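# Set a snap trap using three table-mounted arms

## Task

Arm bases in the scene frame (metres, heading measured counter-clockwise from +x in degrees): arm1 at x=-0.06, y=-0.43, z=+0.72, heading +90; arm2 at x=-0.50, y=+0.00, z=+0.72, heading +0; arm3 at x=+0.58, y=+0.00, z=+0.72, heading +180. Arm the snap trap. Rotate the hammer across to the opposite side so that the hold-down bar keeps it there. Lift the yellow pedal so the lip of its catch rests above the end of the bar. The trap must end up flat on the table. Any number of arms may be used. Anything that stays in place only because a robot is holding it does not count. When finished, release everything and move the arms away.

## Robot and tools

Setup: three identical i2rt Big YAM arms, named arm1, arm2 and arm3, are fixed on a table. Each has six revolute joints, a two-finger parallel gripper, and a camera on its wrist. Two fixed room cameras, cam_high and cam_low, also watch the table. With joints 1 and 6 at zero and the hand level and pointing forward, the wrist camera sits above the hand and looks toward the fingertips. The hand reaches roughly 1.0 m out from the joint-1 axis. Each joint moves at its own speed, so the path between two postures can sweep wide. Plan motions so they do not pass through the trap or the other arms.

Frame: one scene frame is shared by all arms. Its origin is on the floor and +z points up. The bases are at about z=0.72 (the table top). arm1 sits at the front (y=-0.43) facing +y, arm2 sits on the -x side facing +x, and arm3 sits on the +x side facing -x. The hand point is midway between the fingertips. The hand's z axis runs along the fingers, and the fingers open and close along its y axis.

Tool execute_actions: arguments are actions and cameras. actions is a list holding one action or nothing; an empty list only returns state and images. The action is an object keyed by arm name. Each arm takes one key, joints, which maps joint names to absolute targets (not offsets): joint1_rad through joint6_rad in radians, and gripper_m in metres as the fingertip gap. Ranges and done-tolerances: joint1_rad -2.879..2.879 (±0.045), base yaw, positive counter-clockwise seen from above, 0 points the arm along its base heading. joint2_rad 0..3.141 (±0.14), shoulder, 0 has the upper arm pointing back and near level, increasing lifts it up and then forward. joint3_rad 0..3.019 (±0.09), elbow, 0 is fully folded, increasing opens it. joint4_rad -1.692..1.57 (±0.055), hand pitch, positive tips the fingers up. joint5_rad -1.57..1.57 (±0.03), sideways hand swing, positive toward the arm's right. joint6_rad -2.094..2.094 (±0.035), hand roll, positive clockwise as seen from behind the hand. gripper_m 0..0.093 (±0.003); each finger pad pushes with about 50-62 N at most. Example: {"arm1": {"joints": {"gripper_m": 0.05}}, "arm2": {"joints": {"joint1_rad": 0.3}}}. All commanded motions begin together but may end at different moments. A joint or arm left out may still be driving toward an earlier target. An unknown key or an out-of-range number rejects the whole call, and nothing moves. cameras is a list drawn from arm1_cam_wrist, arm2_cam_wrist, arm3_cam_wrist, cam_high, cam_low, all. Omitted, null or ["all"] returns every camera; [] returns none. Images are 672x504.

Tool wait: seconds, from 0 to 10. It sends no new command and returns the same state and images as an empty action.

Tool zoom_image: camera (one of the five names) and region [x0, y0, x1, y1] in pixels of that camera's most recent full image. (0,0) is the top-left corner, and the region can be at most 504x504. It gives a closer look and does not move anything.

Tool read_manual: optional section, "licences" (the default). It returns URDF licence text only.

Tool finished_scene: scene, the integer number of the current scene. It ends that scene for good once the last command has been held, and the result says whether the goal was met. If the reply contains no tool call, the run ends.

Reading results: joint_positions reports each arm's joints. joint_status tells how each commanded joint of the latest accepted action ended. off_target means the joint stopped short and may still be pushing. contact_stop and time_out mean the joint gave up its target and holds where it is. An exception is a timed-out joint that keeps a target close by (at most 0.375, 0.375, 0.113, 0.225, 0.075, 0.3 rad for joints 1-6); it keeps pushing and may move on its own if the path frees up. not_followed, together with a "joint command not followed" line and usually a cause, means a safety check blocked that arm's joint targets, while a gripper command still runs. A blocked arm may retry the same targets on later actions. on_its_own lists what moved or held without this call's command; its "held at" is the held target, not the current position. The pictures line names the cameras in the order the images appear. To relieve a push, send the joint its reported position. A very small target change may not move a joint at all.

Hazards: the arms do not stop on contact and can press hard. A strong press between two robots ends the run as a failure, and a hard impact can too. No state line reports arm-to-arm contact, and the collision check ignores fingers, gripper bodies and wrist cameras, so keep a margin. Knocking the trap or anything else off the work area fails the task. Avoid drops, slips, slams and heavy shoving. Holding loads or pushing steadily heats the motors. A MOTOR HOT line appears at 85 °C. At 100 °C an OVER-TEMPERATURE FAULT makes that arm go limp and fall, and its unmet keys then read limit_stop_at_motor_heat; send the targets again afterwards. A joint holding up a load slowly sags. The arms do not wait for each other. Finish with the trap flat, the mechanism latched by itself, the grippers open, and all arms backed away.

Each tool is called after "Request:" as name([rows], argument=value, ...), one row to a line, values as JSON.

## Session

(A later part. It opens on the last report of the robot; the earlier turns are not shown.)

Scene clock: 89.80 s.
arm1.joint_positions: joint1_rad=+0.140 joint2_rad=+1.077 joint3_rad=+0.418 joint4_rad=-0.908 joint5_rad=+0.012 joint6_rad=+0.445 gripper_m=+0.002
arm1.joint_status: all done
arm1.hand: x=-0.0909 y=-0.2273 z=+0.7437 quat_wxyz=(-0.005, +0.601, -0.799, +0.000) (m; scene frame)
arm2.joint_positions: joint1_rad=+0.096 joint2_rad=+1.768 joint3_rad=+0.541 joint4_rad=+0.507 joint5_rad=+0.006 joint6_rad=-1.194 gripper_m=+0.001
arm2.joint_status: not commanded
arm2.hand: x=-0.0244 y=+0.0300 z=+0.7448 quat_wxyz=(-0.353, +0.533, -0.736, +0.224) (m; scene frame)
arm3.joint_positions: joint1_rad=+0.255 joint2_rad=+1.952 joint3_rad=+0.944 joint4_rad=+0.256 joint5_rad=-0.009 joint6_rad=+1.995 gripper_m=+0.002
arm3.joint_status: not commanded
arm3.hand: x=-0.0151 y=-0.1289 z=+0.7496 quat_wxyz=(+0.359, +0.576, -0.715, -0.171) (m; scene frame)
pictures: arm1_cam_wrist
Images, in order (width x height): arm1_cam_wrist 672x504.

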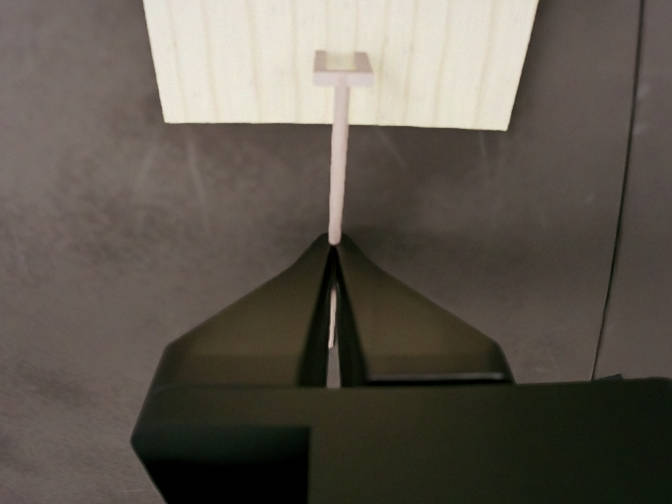

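Request:
execute_actions([
  {"arm1":{"joints":{"joint1_rad":0.13,"joint2_rad":0.975,"joint3_rad":0.55,"joint4_rad":-1.11}}},
], cameras=["arm1_cam_wrist"])

Request:
execute_actions([
  {"arm1":{"joints":{"joint1_rad":0.075,"joint2_rad":1.04,"joint3_rad":0.655,"joint4_rad":-1.15,"joint6_rad":0.38}}},
], cameras=["arm1_cam_wrist"])

Request:
execute_actions([
  {"arm1":{"joints":{"joint1_rad":0.022,"joint2_rad":1.16,"joint3_rad":0.735,"joint4_rad":-1.085,"joint6_rad":0.32}}},
], cameras=["arm1_cam_wrist","cam_low","arm3_cam_wrist"])

Scene clock: 91.13 s.
arm1.joint_positions: joint1_rad=+0.136 joint2_rad=+0.987 joint3_rad=+0.490 joint4_rad=-1.077 joint5_rad=+0.011 joint6_rad=+0.445 gripper_m=+0.002
arm1.joint_status: all done
arm1.hand: x=-0.0901 y=-0.2274 z=+0.7832 quat_wxyz=(-0.003, +0.599, -0.800, +0.003) (m; scene frame)
arm2.joint_positions: joint1_rad=+0.096 joint2_rad=+1.768 joint3_rad=+0.541 joint4_rad=+0.507 joint5_rad=+0.006 joint6_rad=-1.194 gripper_m=+0.001
arm2.joint_status: not commanded
arm2.hand: x=-0.0244 y=+0.0300 z=+0.7448 quat_wxyz=(-0.353, +0.533, -0.736, +0.224) (m; scene frame)
arm3.joint_positions: joint1_rad=+0.255 joint2_rad=+1.952 joint3_rad=+0.944 joint4_rad=+0.256 joint5_rad=-0.009 joint6_rad=+1.995 gripper_m=+0.002
arm3.joint_status: not commanded
arm3.hand: x=-0.0151 y=-0.1289 z=+0.7496 quat_wxyz=(+0.359, +0.576, -0.715, -0.171) (m; scene frame)
pictures: arm1_cam_wrist
Images, in order (width x height): arm1_cam_wrist 672x504.

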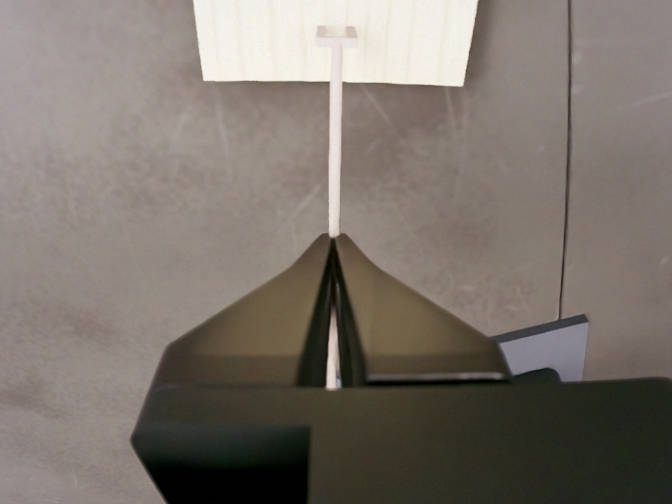

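Scene clock: 92.97 s.
arm1.joint_positions: joint1_rad=+0.095 joint2_rad=+1.046 joint3_rad=+0.564 joint4_rad=-1.159 joint5_rad=-0.012 joint6_rad=+0.405 gripper_m=+0.002
arm1.joint_status: joint3_rad time_out (moved +0.074 of +0.165); the others done
arm1.on_its_own: joint3_rad reads +0.564 and still pushes toward +0.655 since a time_out
arm1.hand: x=-0.0867 y=-0.2194 z=+0.7974 quat_wxyz=(+0.024, +0.599, -0.800, +0.026) (m; scene frame)
arm2.joint_positions: joint1_rad=+0.096 joint2_rad=+1.768 joint3_rad=+0.541 joint4_rad=+0.507 joint5_rad=+0.006 joint6_rad=-1.194 gripper_m=+0.001
arm2.joint_status: not commanded
arm2.hand: x=-0.0244 y=+0.0300 z=+0.7448 quat_wxyz=(-0.353, +0.533, -0.736, +0.224) (m; scene frame)
arm3.joint_positions: joint1_rad=+0.255 joint2_rad=+1.952 joint3_rad=+0.944 joint4_rad=+0.256 joint5_rad=-0.009 joint6_rad=+1.995 gripper_m=+0.002
arm3.joint_status: not commanded
arm3.hand: x=-0.0151 y=-0.1289 z=+0.7496 quat_wxyz=(+0.359, +0.576, -0.715, -0.171) (m; scene frame)
pictures: arm1_cam_wrist
Images, in order (width x height): arm1_cam_wrist 672x504.

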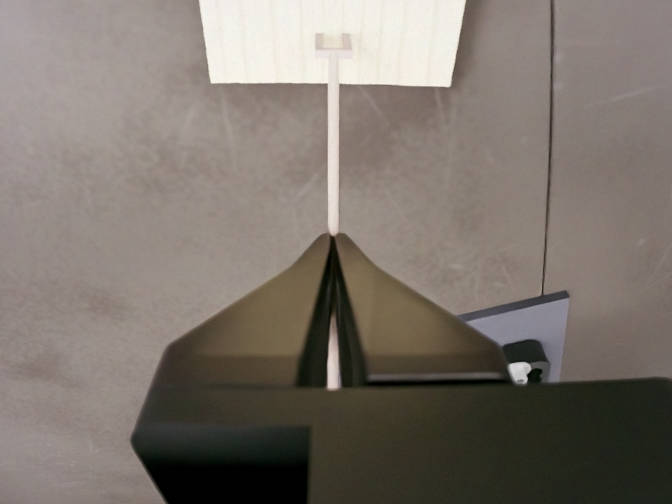

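not run: a stop came earlier in this reply.

Request:
execute_actions([
  {"arm1":{"joints":{"joint2_rad":0.99,"joint3_rad":0.70,"joint4_rad":-1.13,"gripper_m":0.002}}},
], cameras=["arm1_cam_wrist","cam_low"])

Scene clock: 93.87 s.
arm1.joint_positions: joint1_rad=+0.080 joint2_rad=+1.013 joint3_rad=+0.613 joint4_rad=-1.153 joint5_rad=+0.012 joint6_rad=+0.402 gripper_m=+0.002
arm1.joint_status: all done
arm1.hand: x=-0.0817 y=-0.1962 z=+0.8202 quat_wxyz=(-0.008, +0.595, -0.804, -0.005) (m; scene frame)
arm2.joint_positions: joint1_rad=+0.096 joint2_rad=+1.769 joint3_rad=+0.543 joint4_rad=+0.507 joint5_rad=+0.008 joint6_rad=-1.194 gripper_m=+0.001
arm2.joint_status: not commanded
arm2.hand: x=-0.0234 y=+0.0299 z=+0.7448 quat_wxyz=(-0.353, +0.533, -0.736, +0.224) (m; scene frame)
arm3.joint_positions: joint1_rad=+0.255 joint2_rad=+1.953 joint3_rad=+0.944 joint4_rad=+0.261 joint5_rad=-0.009 joint6_rad=+2.006 gripper_m=+0.002
arm3.joint_status: not commanded
arm3.hand: x=-0.0157 y=-0.1290 z=+0.7496 quat_wxyz=(+0.361, +0.571, -0.717, -0.169) (m; scene frame)
pictures: arm1_cam_wrist, cam_low
Images, in order (width x height): arm1_cam_wrist 672x504, cam_low 672x504.

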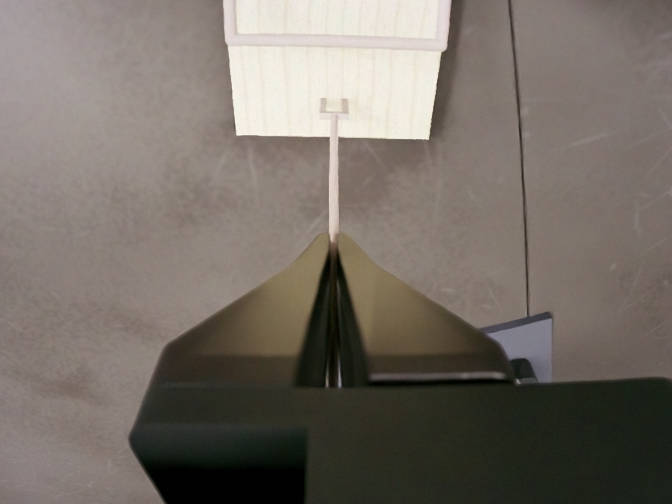

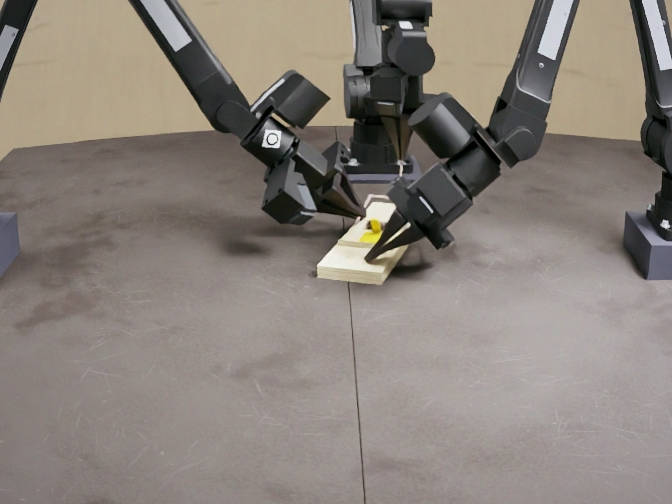

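Request:
execute_actions([
  {"arm2":{"joints":{"joint2_rad":1.5,"joint3_rad":0.25}},"arm1":{"joints":{"joint1_rad":0.05,"joint2_rad":1.08,"joint3_rad":0.74,"joint4_rad":-1.13,"joint6_rad":0.35}}},
], cameras=[])

Request:
execute_actions([
  {"arm1":{"joints":{"joint1_rad":0.02,"joint2_rad":1.16,"joint3_rad":0.77,"joint4_rad":-1.09,"joint6_rad":0.32}}},
], cameras=["arm1_cam_wrist","cam_low"])

Scene clock: 95.23 s.
arm1.joint_positions: joint1_rad=+0.052 joint2_rad=+1.075 joint3_rad=+0.672 joint4_rad=-1.153 joint5_rad=+0.017 joint6_rad=+0.364 gripper_m=+0.002
arm1.joint_status: all done
arm1.hand: x=-0.0759 y=-0.1744 z=+0.8273 quat_wxyz=(-0.010, +0.598, -0.801, -0.002) (m; scene frame)
arm2.joint_positions: joint1_rad=+0.096 joint2_rad=+1.507 joint3_rad=+0.237 joint4_rad=+0.477 joint5_rad=+0.006 joint6_rad=-1.195 gripper_m=+0.001
arm2.joint_status: all done
arm2.hand: x=-0.1492 y=+0.0218 z=+0.7494 quat_wxyz=(-0.324, +0.542, -0.747, +0.206) (m; scene frame)
arm3.joint_positions: joint1_rad=+0.255 joint2_rad=+1.955 joint3_rad=+0.944 joint4_rad=+0.267 joint5_rad=-0.008 joint6_rad=+2.009 gripper_m=+0.002
arm3.joint_status: not commanded
arm3.hand: x=-0.0166 y=-0.1288 z=+0.7496 quat_wxyz=(+0.363, +0.570, -0.718, -0.170) (m; scene frame)
pictures: none
No camera images: the call's "cameras" was empty. Leave "cameras" out to get every camera's image.

Scene clock: 95.97 s.
arm1.joint_positions: joint1_rad=+0.016 joint2_rad=+1.150 joint3_rad=+0.721 joint4_rad=-1.123 joint5_rad=+0.022 joint6_rad=+0.333 gripper_m=+0.002
arm1.joint_status: all done
arm1.hand: x=-0.0669 y=-0.1488 z=+0.8265 quat_wxyz=(-0.014, +0.596, -0.803, -0.003) (m; scene frame)
arm2.joint_positions: joint1_rad=+0.096 joint2_rad=+1.507 joint3_rad=+0.237 joint4_rad=+0.477 joint5_rad=+0.006 joint6_rad=-1.195 gripper_m=+0.001
arm2.joint_status: not commanded
arm2.hand: x=-0.1492 y=+0.0218 z=+0.7494 quat_wxyz=(-0.324, +0.542, -0.747, +0.206) (m; scene frame)
arm3.joint_positions: joint1_rad=+0.255 joint2_rad=+1.955 joint3_rad=+0.944 joint4_rad=+0.267 joint5_rad=-0.008 joint6_rad=+2.009 gripper_m=+0.002
arm3.joint_status: not commanded
arm3.hand: x=-0.0166 y=-0.1288 z=+0.7496 quat_wxyz=(+0.363, +0.570, -0.718, -0.170) (m; scene frame)
pictures: arm1_cam_wrist, cam_low
Images, in order (width x height): arm1_cam_wrist 672x504, cam_low 672x504.

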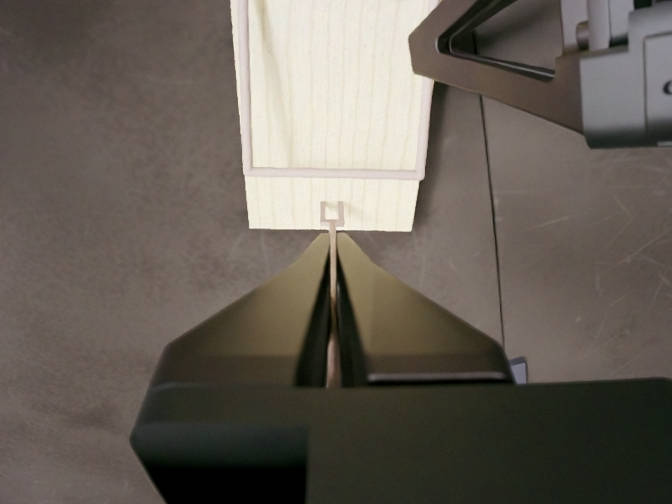

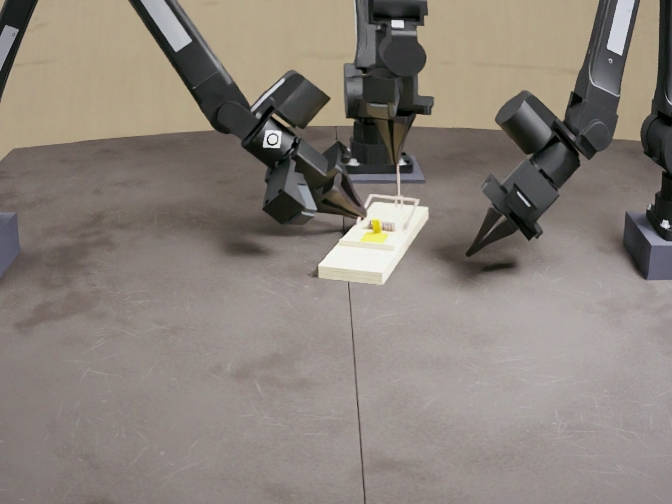

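Request:
execute_actions([
  {"arm1":{"joints":{"gripper_m":0.012}}},
], cameras=["cam_low","arm3_cam_wrist"])

Request:
zoom_image(camera="cam_low", region=[310, 150, 450, 255])

Scene clock: 96.63 s.
arm1.joint_positions: joint1_rad=+0.016 joint2_rad=+1.150 joint3_rad=+0.721 joint4_rad=-1.109 joint5_rad=+0.014 joint6_rad=+0.333 gripper_m=+0.012
arm1.joint_status: all done
arm1.hand: x=-0.0684 y=-0.1456 z=+0.8266 quat_wxyz=(-0.014, +0.596, -0.802, -0.011) (m; scene frame)
arm2.joint_positions: joint1_rad=+0.096 joint2_rad=+1.507 joint3_rad=+0.237 joint4_rad=+0.477 joint5_rad=+0.006 joint6_rad=-1.195 gripper_m=+0.001
arm2.joint_status: not commanded
arm2.hand: x=-0.1492 y=+0.0218 z=+0.7494 quat_wxyz=(-0.324, +0.542, -0.747, +0.206) (m; scene frame)
arm3.joint_positions: joint1_rad=+0.255 joint2_rad=+1.957 joint3_rad=+0.947 joint4_rad=+0.270 joint5_rad=-0.007 joint6_rad=+2.010 gripper_m=+0.002
arm3.joint_status: not commanded
arm3.hand: x=-0.0184 y=-0.1291 z=+0.7504 quat_wxyz=(+0.365, +0.569, -0.717, -0.171) (m; scene frame)
pictures: arm3_cam_wrist, cam_low
Images, in order (width x height): arm3_cam_wrist 672x504, cam_low 672x504.

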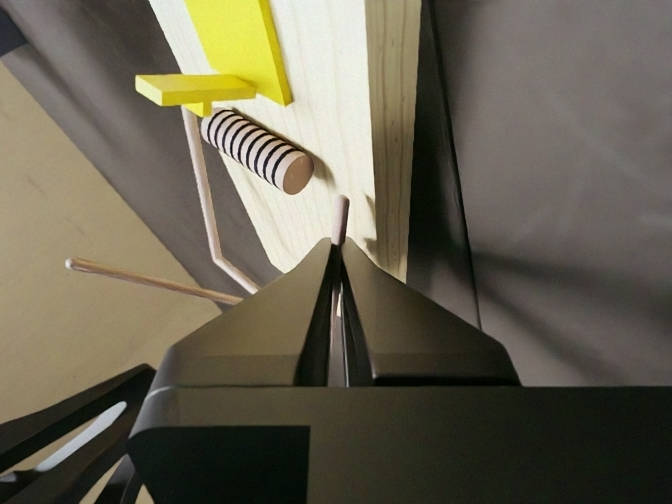

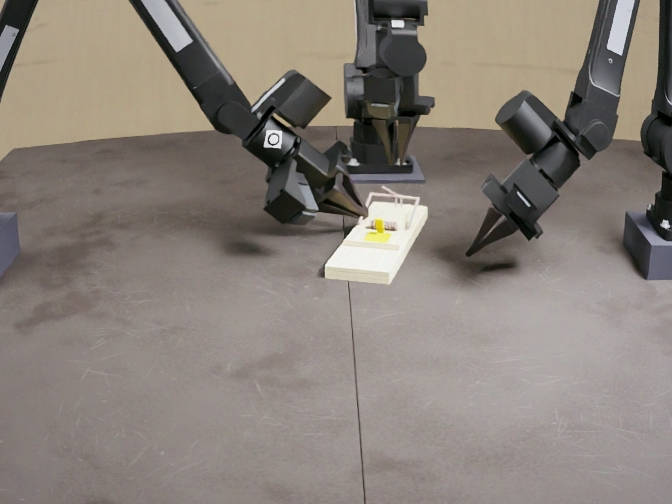

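Region (310, 150, 450, 255) of cam_low's 672x504 image, scaled by 3.600, with more detail than that image has; it fills the top 378 rows of this view, and the rest is white.

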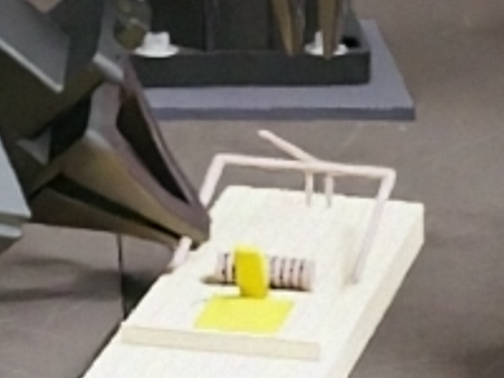

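Request:
execute_actions([
  {"arm1":{"joints":{"gripper_m":0,"joint1_rad":-0.03,"joint2_rad":1.22,"joint3_rad":0.83,"joint4_rad":-1.12,"joint6_rad":-1.3}},"arm3":{"joints":{"joint6_rad":1.88,"joint3_rad":0.89,"joint4_rad":0.18}}},
], cameras=["cam_low","arm1_cam_wrist"])

Request:
zoom_image(camera="cam_low", region=[310, 150, 450, 255])

Scene clock: 99.23 s.
arm1.joint_positions: joint1_rad=-0.025 joint2_rad=+1.217 joint3_rad=+0.781 joint4_rad=-1.109 joint5_rad=+0.013 joint6_rad=-1.282 gripper_m=+0.001
arm1.joint_status: all done
arm1.hand: x=-0.0568 y=-0.1233 z=+0.8293 quat_wxyz=(-0.014, +0.989, -0.144, +0.003) (m; scene frame)
arm2.joint_positions: joint1_rad=+0.096 joint2_rad=+1.507 joint3_rad=+0.237 joint4_rad=+0.477 joint5_rad=+0.006 joint6_rad=-1.195 gripper_m=+0.001
arm2.joint_status: not commanded
arm2.hand: x=-0.1492 y=+0.0218 z=+0.7494 quat_wxyz=(-0.324, +0.542, -0.747, +0.206) (m; scene frame)
arm3.joint_positions: joint1_rad=+0.255 joint2_rad=+1.957 joint3_rad=+0.947 joint4_rad=+0.261 joint5_rad=-0.007 joint6_rad=+1.959 gripper_m=+0.002
arm3.joint_status: joint4_rad time_out (moved -0.009 of -0.090); joint6_rad time_out (moved -0.051 of -0.130); the others done
arm3.on_its_own: joint4_rad reads +0.261 and still pushes toward +0.180 since a time_out; joint6_rad reads +1.959 and still pushes toward +1.880 since a time_out
arm3.hand: x=-0.0169 y=-0.1288 z=+0.7487 quat_wxyz=(+0.356, +0.588, -0.704, -0.179) (m; scene frame)
pictures: arm1_cam_wrist, cam_low
Images, in order (width x height): arm1_cam_wrist 672x504, cam_low 672x504.

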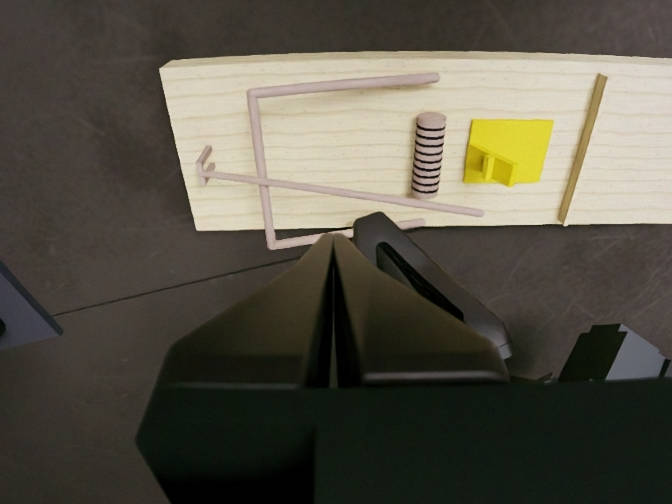

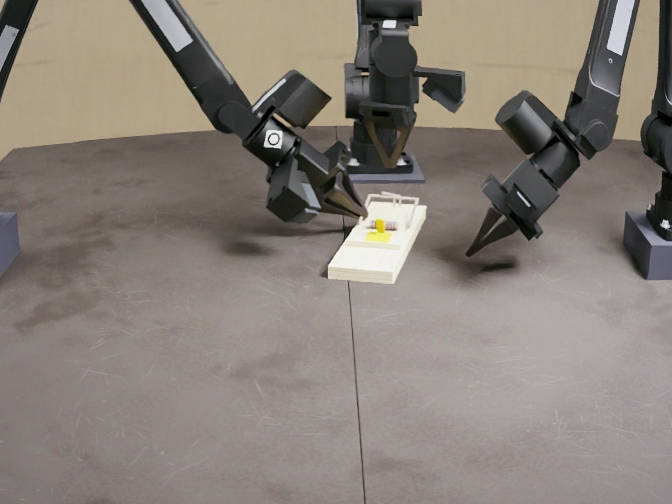

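Region (310, 150, 450, 255) of cam_low's 672x504 image, scaled by 3.600, with more detail than that image has; it fills the top 378 rows of this view, and the rest is white.

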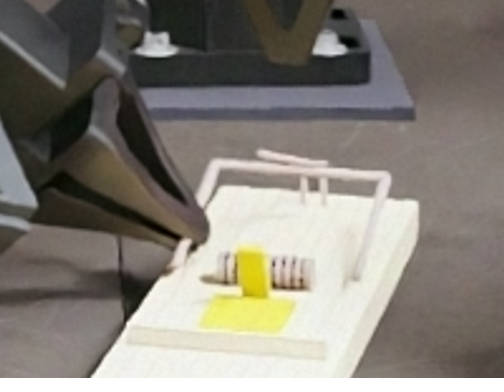

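Request:
execute_actions([
  {"arm1":{"joints":{"joint1_rad":-0.047,"joint2_rad":1.335,"joint3_rad":0.705,"joint4_rad":-0.935,"joint6_rad":-1.33}}},
], cameras=["cam_low","arm1_cam_wrist"])

Request:
zoom_image(camera="cam_low", region=[310, 150, 450, 255])

Scene clock: 100.43 s.
arm1.joint_positions: joint1_rad=-0.039 joint2_rad=+1.334 joint3_rad=+0.715 joint4_rad=-0.962 joint5_rad=+0.013 joint6_rad=-1.312 gripper_m=+0.001
arm1.joint_status: all done
arm1.hand: x=-0.0526 y=-0.1227 z=+0.7741 quat_wxyz=(+0.005, +0.991, -0.136, +0.006) (m; scene frame)
arm2.joint_positions: joint1_rad=+0.096 joint2_rad=+1.507 joint3_rad=+0.237 joint4_rad=+0.477 joint5_rad=+0.006 joint6_rad=-1.195 gripper_m=+0.001
arm2.joint_status: not commanded
arm2.hand: x=-0.1492 y=+0.0218 z=+0.7494 quat_wxyz=(-0.324, +0.542, -0.747, +0.206) (m; scene frame)
arm3.joint_positions: joint1_rad=+0.255 joint2_rad=+1.961 joint3_rad=+0.948 joint4_rad=+0.259 joint5_rad=-0.007 joint6_rad=+1.914 gripper_m=+0.002
arm3.joint_status: not commanded
arm3.on_its_own: joint4_rad reads +0.259 and still pushes toward +0.180 since a time_out; joint6_rad moved -0.045 to your old target +1.880
arm3.hand: x=-0.0162 y=-0.1287 z=+0.7461 quat_wxyz=(+0.350, +0.604, -0.691, -0.185) (m; scene frame)
pictures: arm1_cam_wrist, cam_low
Images, in order (width x height): arm1_cam_wrist 672x504, cam_low 672x504.

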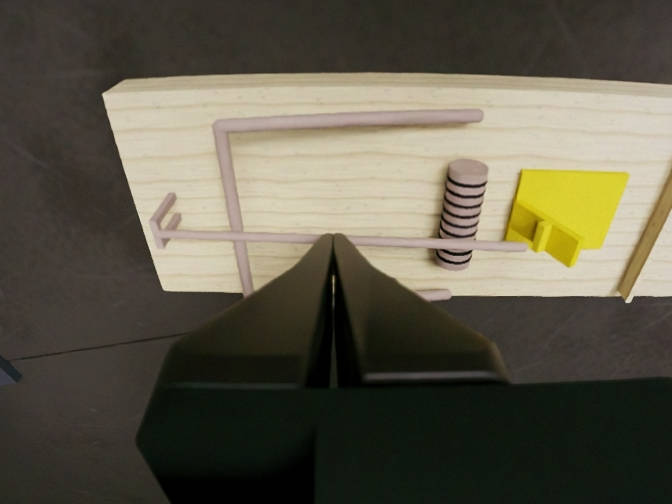

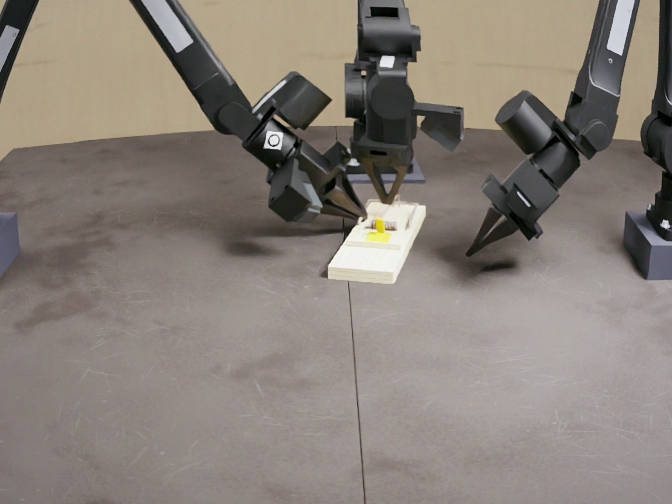

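Region (310, 150, 450, 255) of cam_low's 672x504 image, scaled by 3.600, with more detail than that image has; it fills the top 378 rows of this view, and the rest is white.

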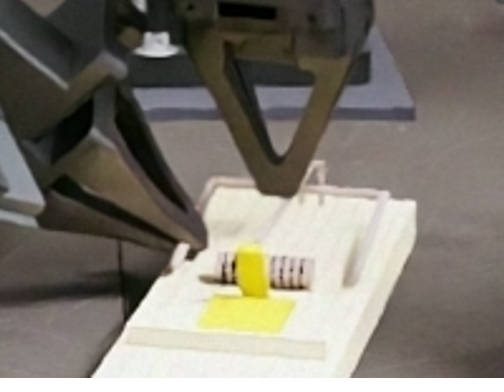

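Request:
execute_actions([
  {"arm1":{"joints":{"joint2_rad":1.40,"joint3_rad":0.68}},"arm3":{"joints":{"joint6_rad":1.92,"joint4_rad":0.25,"joint2_rad":1.99,"joint3_rad":0.93}}},
], cameras=["arm1_cam_wrist"])

Request:
execute_actions([
  {"arm3":{"joints":{"gripper_m":0.008,"joint2_rad":1.955}}},
], cameras=["arm1_cam_wrist","arm3_cam_wrist"])

Scene clock: 101.47 s.
arm1.joint_positions: joint1_rad=-0.039 joint2_rad=+1.351 joint3_rad=+0.709 joint4_rad=-0.949 joint5_rad=+0.013 joint6_rad=-1.312 gripper_m=+0.001
arm1.joint_status: all done
arm1.hand: x=-0.0527 y=-0.1236 z=+0.7675 quat_wxyz=(+0.009, +0.991, -0.136, +0.006) (m; scene frame)
arm2.joint_positions: joint1_rad=+0.096 joint2_rad=+1.507 joint3_rad=+0.237 joint4_rad=+0.477 joint5_rad=+0.006 joint6_rad=-1.195 gripper_m=+0.001
arm2.joint_status: not commanded
arm2.hand: x=-0.1492 y=+0.0218 z=+0.7494 quat_wxyz=(-0.324, +0.542, -0.747, +0.206) (m; scene frame)
arm3.joint_positions: joint1_rad=+0.255 joint2_rad=+1.961 joint3_rad=+0.950 joint4_rad=+0.266 joint5_rad=-0.007 joint6_rad=+1.919 gripper_m=+0.002
arm3.joint_status: all done
arm3.hand: x=-0.0183 y=-0.1293 z=+0.7482 quat_wxyz=(+0.354, +0.602, -0.691, -0.186) (m; scene frame)
pictures: arm1_cam_wrist
Images, in order (width x height): arm1_cam_wrist 672x504.

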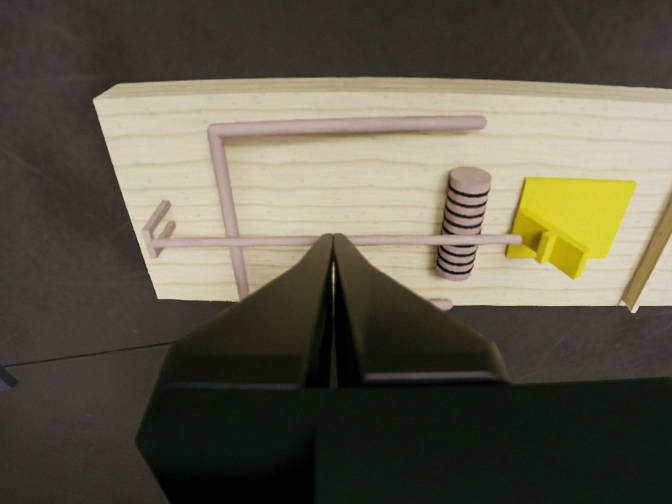

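Scene clock: 101.97 s.
arm1.joint_positions: joint1_rad=-0.039 joint2_rad=+1.351 joint3_rad=+0.709 joint4_rad=-0.949 joint5_rad=+0.013 joint6_rad=-1.312 gripper_m=+0.001
arm1.joint_status: not commanded
arm1.hand: x=-0.0527 y=-0.1236 z=+0.7675 quat_wxyz=(+0.009, +0.991, -0.136, +0.006) (m; scene frame)
arm2.joint_positions: joint1_rad=+0.096 joint2_rad=+1.507 joint3_rad=+0.237 joint4_rad=+0.477 joint5_rad=+0.006 joint6_rad=-1.195 gripper_m=+0.001
arm2.joint_status: not commanded
arm2.hand: x=-0.1492 y=+0.0218 z=+0.7494 quat_wxyz=(-0.324, +0.542, -0.747, +0.206) (m; scene frame)
arm3.joint_positions: joint1_rad=+0.255 joint2_rad=+1.958 joint3_rad=+0.950 joint4_rad=+0.268 joint5_rad=-0.006 joint6_rad=+1.919 gripper_m=+0.008
arm3.joint_status: all done
arm3.hand: x=-0.0193 y=-0.1293 z=+0.7504 quat_wxyz=(+0.356, +0.601, -0.691, -0.188) (m; scene frame)
pictures: arm1_cam_wrist, arm3_cam_wrist
Images, in order (width x height): arm1_cam_wrist 672x504, arm3_cam_wrist 672x504.

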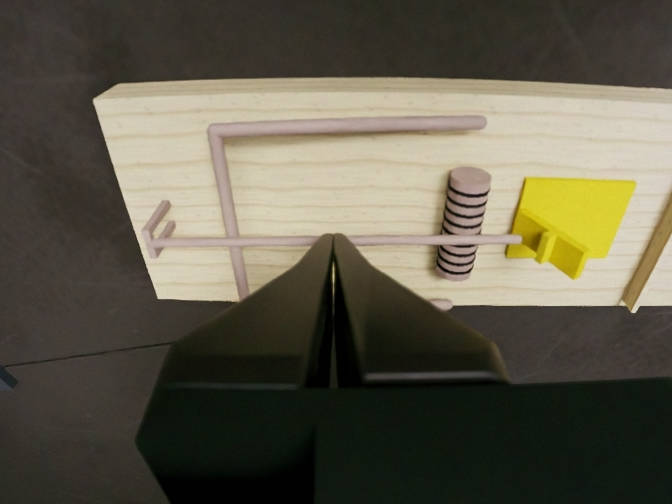

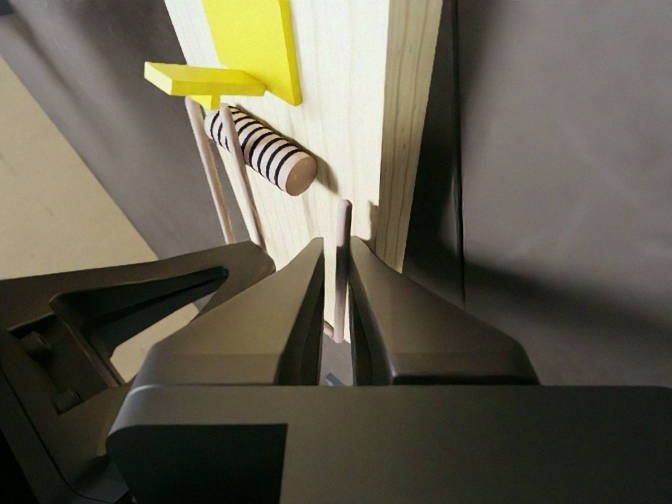

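Request:
execute_actions([
  {"arm3":{"joints":{"joint2_rad":1.84,"joint3_rad":0.86}}},
], cameras=[])

Request:
execute_actions([
  {"arm3":{"joints":{"joint1_rad":0.085,"joint6_rad":1.57,"gripper_m":0}}},
], cameras=[])

Request:
execute_actions([
  {"arm3":{"joints":{"joint2_rad":1.935,"joint3_rad":0.995}}},
], cameras=["arm1_cam_wrist","arm3_cam_wrist","cam_low"])

Request:
zoom_image(camera="cam_low", region=[310, 160, 450, 265])

Scene clock: 103.23 s.
arm1.joint_positions: joint1_rad=-0.039 joint2_rad=+1.351 joint3_rad=+0.709 joint4_rad=-0.949 joint5_rad=+0.013 joint6_rad=-1.312 gripper_m=+0.001
arm1.joint_status: not commanded
arm1.hand: x=-0.0527 y=-0.1236 z=+0.7675 quat_wxyz=(+0.009, +0.991, -0.136, +0.006) (m; scene frame)
arm2.joint_positions: joint1_rad=+0.096 joint2_rad=+1.507 joint3_rad=+0.237 joint4_rad=+0.477 joint5_rad=+0.006 joint6_rad=-1.195 gripper_m=+0.001
arm2.joint_status: not commanded
arm2.hand: x=-0.1492 y=+0.0218 z=+0.7494 quat_wxyz=(-0.324, +0.542, -0.747, +0.206) (m; scene frame)
arm3.joint_positions: joint1_rad=+0.256 joint2_rad=+1.863 joint3_rad=+0.863 joint4_rad=+0.256 joint5_rad=-0.005 joint6_rad=+1.919 gripper_m=+0.008
arm3.joint_status: all done
arm3.hand: x=+0.0099 y=-0.1229 z=+0.7694 quat_wxyz=(+0.354, +0.601, -0.691, -0.187) (m; scene frame)
pictures: none
No camera images: the call's "cameras" was empty. Leave "cameras" out to get every camera's image.

Scene clock: 104.60 s.
arm1.joint_positions: joint1_rad=-0.039 joint2_rad=+1.351 joint3_rad=+0.709 joint4_rad=-0.949 joint5_rad=+0.013 joint6_rad=-1.312 gripper_m=+0.001
arm1.joint_status: not commanded
arm1.hand: x=-0.0527 y=-0.1236 z=+0.7675 quat_wxyz=(+0.009, +0.991, -0.136, +0.006) (m; scene frame)
arm2.joint_positions: joint1_rad=+0.096 joint2_rad=+1.507 joint3_rad=+0.237 joint4_rad=+0.477 joint5_rad=+0.006 joint6_rad=-1.195 gripper_m=+0.001
arm2.joint_status: not commanded
arm2.hand: x=-0.1492 y=+0.0218 z=+0.7494 quat_wxyz=(-0.324, +0.542, -0.747, +0.206) (m; scene frame)
arm3.joint_positions: joint1_rad=+0.080 joint2_rad=+1.863 joint3_rad=+0.863 joint4_rad=+0.256 joint5_rad=-0.007 joint6_rad=+1.578 gripper_m=+0.001
arm3.joint_status: all done
arm3.hand: x=-0.0027 y=-0.0217 z=+0.7683 quat_wxyz=(+0.294, +0.657, -0.640, -0.271) (m; scene frame)
pictures: none
No camera images: the call's "cameras" was empty. Leave "cameras" out to get every camera's image.

Scene clock: 105.47 s.
arm1.joint_positions: joint1_rad=-0.039 joint2_rad=+1.351 joint3_rad=+0.709 joint4_rad=-0.949 joint5_rad=+0.013 joint6_rad=-1.312 gripper_m=+0.001
arm1.joint_status: not commanded
arm1.hand: x=-0.0527 y=-0.1236 z=+0.7675 quat_wxyz=(+0.009, +0.991, -0.136, +0.006) (m; scene frame)
arm2.joint_positions: joint1_rad=+0.096 joint2_rad=+1.507 joint3_rad=+0.237 joint4_rad=+0.477 joint5_rad=+0.006 joint6_rad=-1.195 gripper_m=+0.001
arm2.joint_status: not commanded
arm2.hand: x=-0.1492 y=+0.0218 z=+0.7494 quat_wxyz=(-0.324, +0.542, -0.747, +0.206) (m; scene frame)
arm3.joint_positions: joint1_rad=+0.080 joint2_rad=+1.917 joint3_rad=+0.957 joint4_rad=+0.255 joint5_rad=-0.007 joint6_rad=+1.578 gripper_m=+0.001
arm3.joint_status: all done
arm3.hand: x=-0.0401 y=-0.0230 z=+0.7741 quat_wxyz=(+0.307, +0.651, -0.634, -0.283) (m; scene frame)
pictures: arm1_cam_wrist, arm3_cam_wrist, cam_low
Images, in order (width x height): arm1_cam_wrist 672x504, arm3_cam_wrist 672x504, cam_low 672x504.

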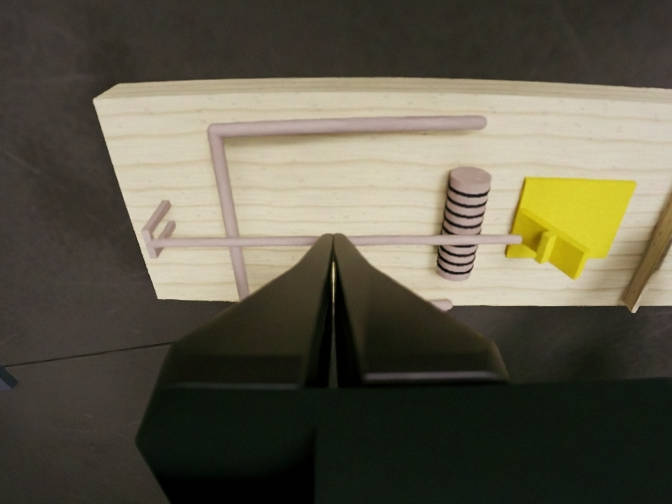

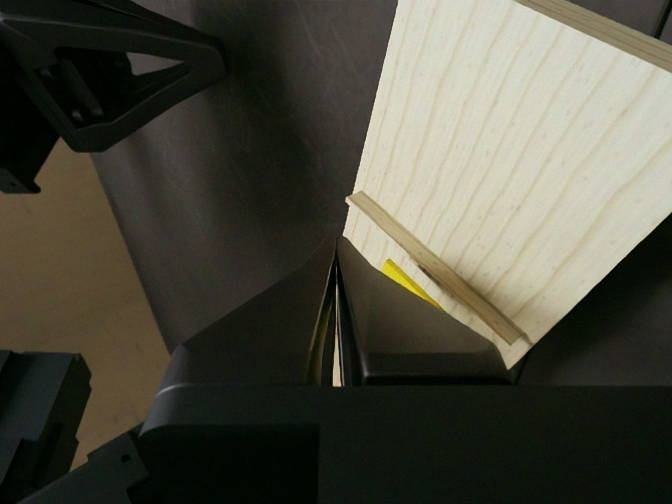

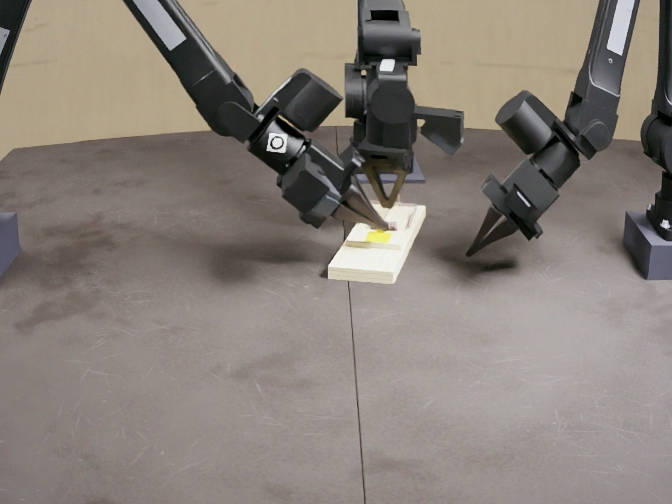

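Region (310, 160, 450, 265) of cam_low's 672x504 image, scaled by 3.600, with more detail than that image has; it fills the top 378 rows of this view, and the rest is white.

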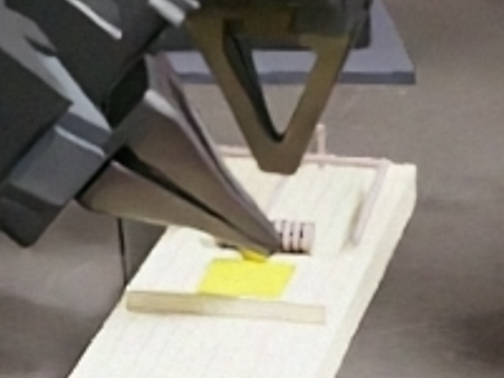

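Sweep toward the catch, slightly lower.

Request:
execute_actions([
  {"arm3":{"joints":{"joint1_rad":0.12,"joint2_rad":1.945}}},
], cameras=["arm1_cam_wrist","cam_low"])

Request:
zoom_image(camera="cam_low", region=[310, 160, 450, 265])

Scene clock: 106.33 s.
arm1.joint_positions: joint1_rad=-0.039 joint2_rad=+1.351 joint3_rad=+0.709 joint4_rad=-0.949 joint5_rad=+0.013 joint6_rad=-1.312 gripper_m=+0.001
arm1.joint_status: not commanded
arm1.hand: x=-0.0527 y=-0.1236 z=+0.7675 quat_wxyz=(+0.009, +0.991, -0.136, +0.006) (m; scene frame)
arm2.joint_positions: joint1_rad=+0.096 joint2_rad=+1.507 joint3_rad=+0.237 joint4_rad=+0.477 joint5_rad=+0.006 joint6_rad=-1.195 gripper_m=+0.001
arm2.joint_status: not commanded
arm2.hand: x=-0.1492 y=+0.0218 z=+0.7494 quat_wxyz=(-0.324, +0.542, -0.747, +0.206) (m; scene frame)
arm3.joint_positions: joint1_rad=+0.120 joint2_rad=+1.918 joint3_rad=+0.957 joint4_rad=+0.255 joint5_rad=-0.007 joint6_rad=+1.578 gripper_m=+0.001
arm3.joint_status: all done
arm3.hand: x=-0.0386 y=-0.0478 z=+0.7741 quat_wxyz=(+0.313, +0.664, -0.621, -0.277) (m; scene frame)
pictures: arm1_cam_wrist, cam_low
Images, in order (width x height): arm1_cam_wrist 672x504, cam_low 672x504.

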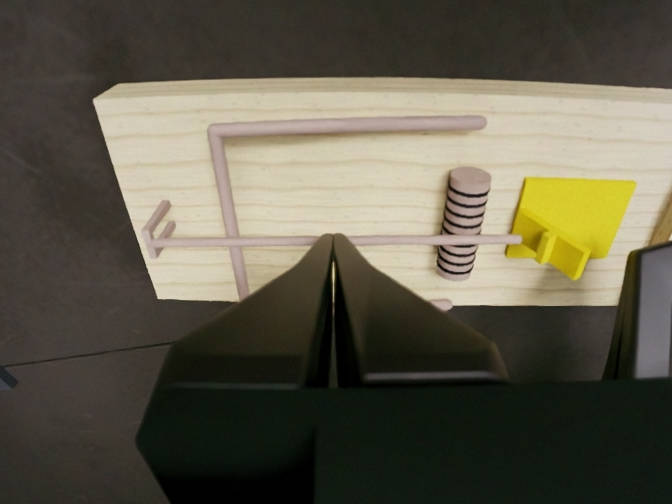

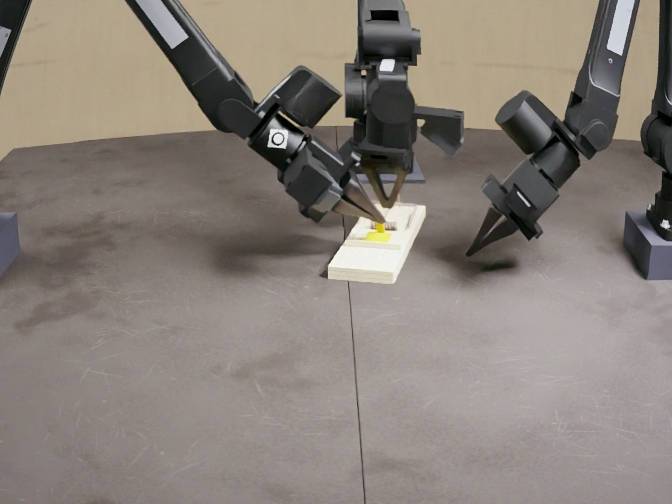

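Region (310, 160, 450, 265) of cam_low's 672x504 image, scaled by 3.600, with more detail than that image has; it fills the top 378 rows of this view, and the rest is white.

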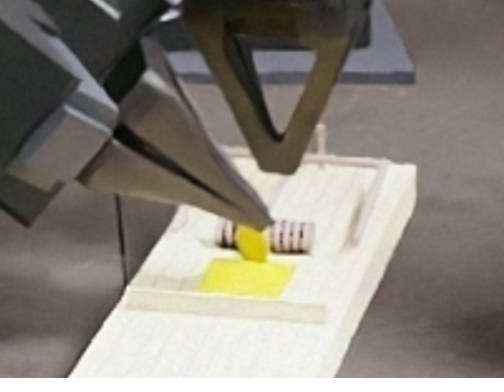

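Request:
execute_actions([
  {"arm3":{"joints":{"joint1_rad":0.105,"joint4_rad":0.19}}},
], cameras=[])

Request:
execute_actions([
  {"arm3":{"joints":{"joint1_rad":0.135}}},
], cameras=["arm1_cam_wrist","cam_low"])

Request:
zoom_image(camera="cam_low", region=[310, 160, 450, 265])

Scene clock: 107.23 s.
arm1.joint_positions: joint1_rad=-0.039 joint2_rad=+1.351 joint3_rad=+0.709 joint4_rad=-0.949 joint5_rad=+0.013 joint6_rad=-1.312 gripper_m=+0.001
arm1.joint_status: not commanded
arm1.hand: x=-0.0527 y=-0.1236 z=+0.7675 quat_wxyz=(+0.009, +0.991, -0.136, +0.006) (m; scene frame)
arm2.joint_positions: joint1_rad=+0.096 joint2_rad=+1.507 joint3_rad=+0.237 joint4_rad=+0.477 joint5_rad=+0.006 joint6_rad=-1.195 gripper_m=+0.001
arm2.joint_status: not commanded
arm2.hand: x=-0.1492 y=+0.0218 z=+0.7494 quat_wxyz=(-0.324, +0.542, -0.747, +0.206) (m; scene frame)
arm3.joint_positions: joint1_rad=+0.112 joint2_rad=+1.919 joint3_rad=+0.957 joint4_rad=+0.198 joint5_rad=-0.007 joint6_rad=+1.578 gripper_m=+0.001
arm3.joint_status: all done
arm3.hand: x=-0.0293 y=-0.0425 z=+0.7628 quat_wxyz=(+0.292, +0.670, -0.631, -0.260) (m; scene frame)
pictures: none
No camera images: the call's "cameras" was empty. Leave "cameras" out to get every camera's image.

Scene clock: 107.93 s.
arm1.joint_positions: joint1_rad=-0.039 joint2_rad=+1.351 joint3_rad=+0.709 joint4_rad=-0.949 joint5_rad=+0.013 joint6_rad=-1.312 gripper_m=+0.001
arm1.joint_status: not commanded
arm1.hand: x=-0.0527 y=-0.1236 z=+0.7675 quat_wxyz=(+0.009, +0.991, -0.136, +0.006) (m; scene frame)
arm2.joint_positions: joint1_rad=+0.096 joint2_rad=+1.507 joint3_rad=+0.237 joint4_rad=+0.477 joint5_rad=+0.006 joint6_rad=-1.195 gripper_m=+0.001
arm2.joint_status: not commanded
arm2.hand: x=-0.1492 y=+0.0218 z=+0.7494 quat_wxyz=(-0.324, +0.542, -0.747, +0.206) (m; scene frame)
arm3.joint_positions: joint1_rad=+0.130 joint2_rad=+1.919 joint3_rad=+0.957 joint4_rad=+0.198 joint5_rad=-0.007 joint6_rad=+1.578 gripper_m=+0.001
arm3.joint_status: all done
arm3.hand: x=-0.0285 y=-0.0532 z=+0.7629 quat_wxyz=(+0.294, +0.675, -0.625, -0.257) (m; scene frame)
pictures: arm1_cam_wrist, cam_low
Images, in order (width x height): arm1_cam_wrist 672x504, cam_low 672x504.

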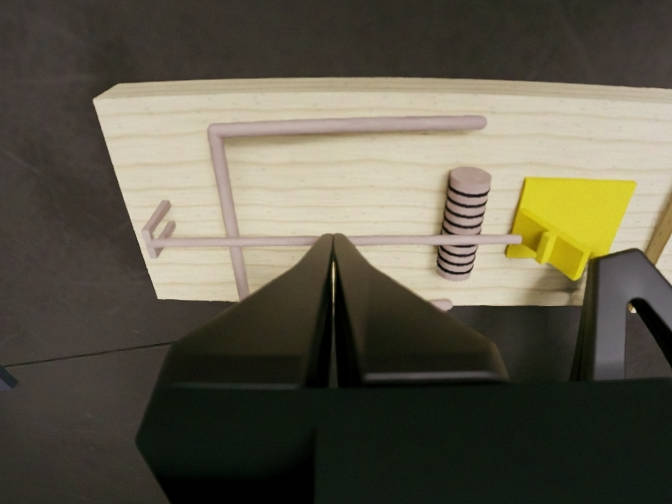

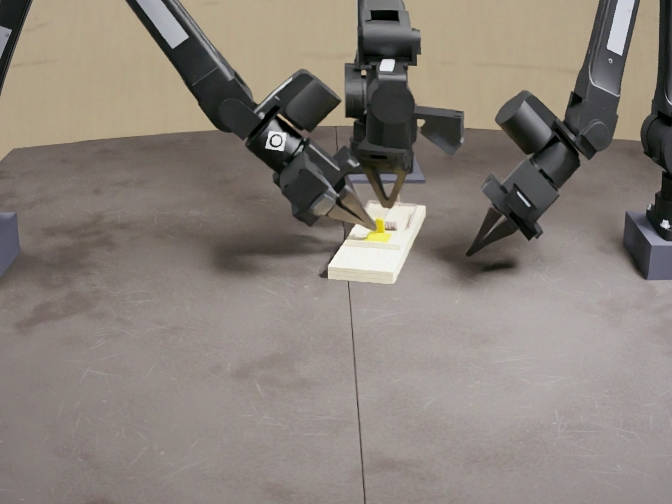

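Region (310, 160, 450, 265) of cam_low's 672x504 image, scaled by 3.600, with more detail than that image has; it fills the top 378 rows of this view, and the rest is white.

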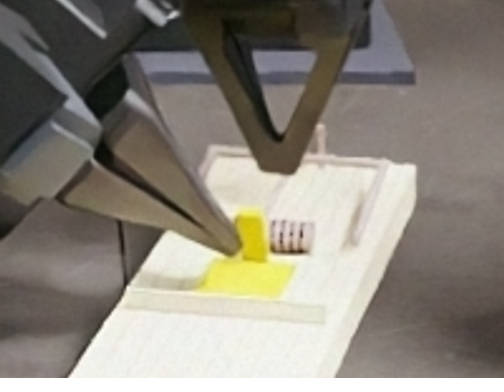

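Request:
execute_actions([
  {"arm3":{"joints":{"joint1_rad":0.11,"joint2_rad":1.96,"joint3_rad":1.03}}},
], cameras=[])

Request:
execute_actions([
  {"arm3":{"joints":{"joint1_rad":0.15}}},
], cameras=["arm1_cam_wrist","cam_low"])

Request:
zoom_image(camera="cam_low", region=[310, 160, 450, 265])

Scene clock: 108.83 s.
arm1.joint_positions: joint1_rad=-0.039 joint2_rad=+1.351 joint3_rad=+0.709 joint4_rad=-0.949 joint5_rad=+0.013 joint6_rad=-1.312 gripper_m=+0.001
arm1.joint_status: not commanded
arm1.hand: x=-0.0527 y=-0.1236 z=+0.7675 quat_wxyz=(+0.009, +0.991, -0.136, +0.006) (m; scene frame)
arm2.joint_positions: joint1_rad=+0.096 joint2_rad=+1.507 joint3_rad=+0.237 joint4_rad=+0.477 joint5_rad=+0.006 joint6_rad=-1.195 gripper_m=+0.001
arm2.joint_status: not commanded
arm2.hand: x=-0.1492 y=+0.0218 z=+0.7494 quat_wxyz=(-0.324, +0.542, -0.747, +0.206) (m; scene frame)
arm3.joint_positions: joint1_rad=+0.116 joint2_rad=+1.937 joint3_rad=+0.986 joint4_rad=+0.196 joint5_rad=-0.007 joint6_rad=+1.578 gripper_m=+0.001
arm3.joint_status: all done
arm3.hand: x=-0.0400 y=-0.0454 z=+0.7634 quat_wxyz=(+0.296, +0.670, -0.629, -0.262) (m; scene frame)
pictures: none
No camera images: the call's "cameras" was empty. Leave "cameras" out to get every camera's image.

Scene clock: 109.50 s.
arm1.joint_positions: joint1_rad=-0.039 joint2_rad=+1.350 joint3_rad=+0.709 joint4_rad=-0.949 joint5_rad=+0.013 joint6_rad=-1.312 gripper_m=+0.001
arm1.joint_status: not commanded
arm1.hand: x=-0.0527 y=-0.1236 z=+0.7676 quat_wxyz=(+0.009, +0.991, -0.136, +0.006) (m; scene frame)
arm2.joint_positions: joint1_rad=+0.096 joint2_rad=+1.507 joint3_rad=+0.237 joint4_rad=+0.477 joint5_rad=+0.006 joint6_rad=-1.195 gripper_m=+0.001
arm2.joint_status: not commanded
arm2.hand: x=-0.1492 y=+0.0218 z=+0.7494 quat_wxyz=(-0.324, +0.542, -0.747, +0.206) (m; scene frame)
arm3.joint_positions: joint1_rad=+0.142 joint2_rad=+1.937 joint3_rad=+0.986 joint4_rad=+0.196 joint5_rad=-0.004 joint6_rad=+1.579 gripper_m=+0.001
arm3.joint_status: all done
arm3.hand: x=-0.0386 y=-0.0612 z=+0.7635 quat_wxyz=(+0.298, +0.677, -0.621, -0.259) (m; scene frame)
pictures: arm1_cam_wrist, cam_low
Images, in order (width x height): arm1_cam_wrist 672x504, cam_low 672x504.

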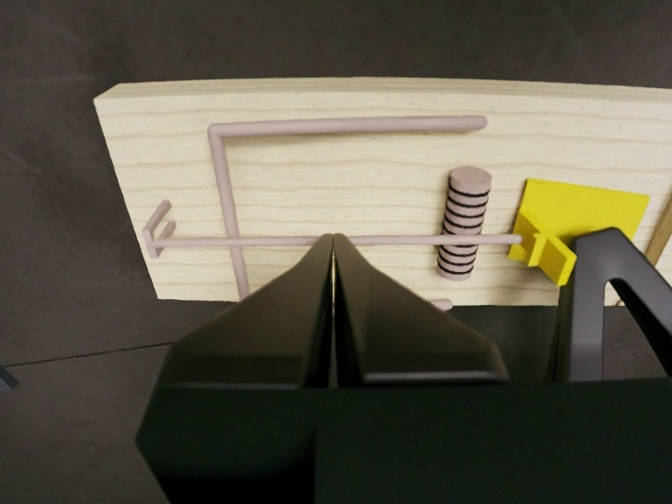

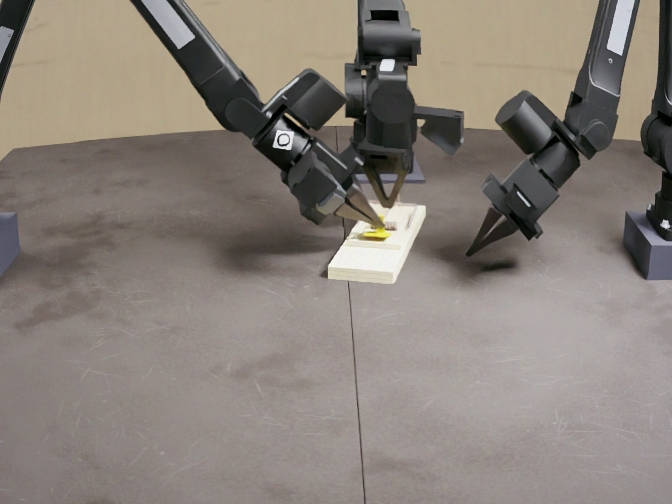

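Region (310, 160, 450, 265) of cam_low's 672x504 image, scaled by 3.600, with more detail than that image has; it fills the top 378 rows of this view, and the rest is white.

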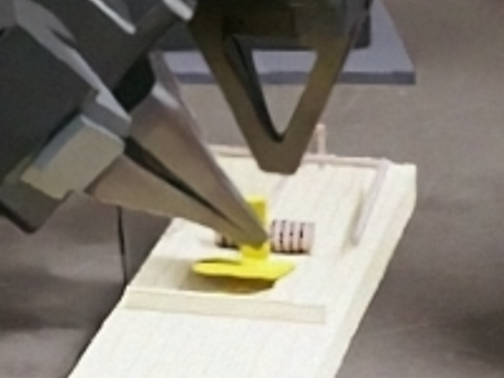

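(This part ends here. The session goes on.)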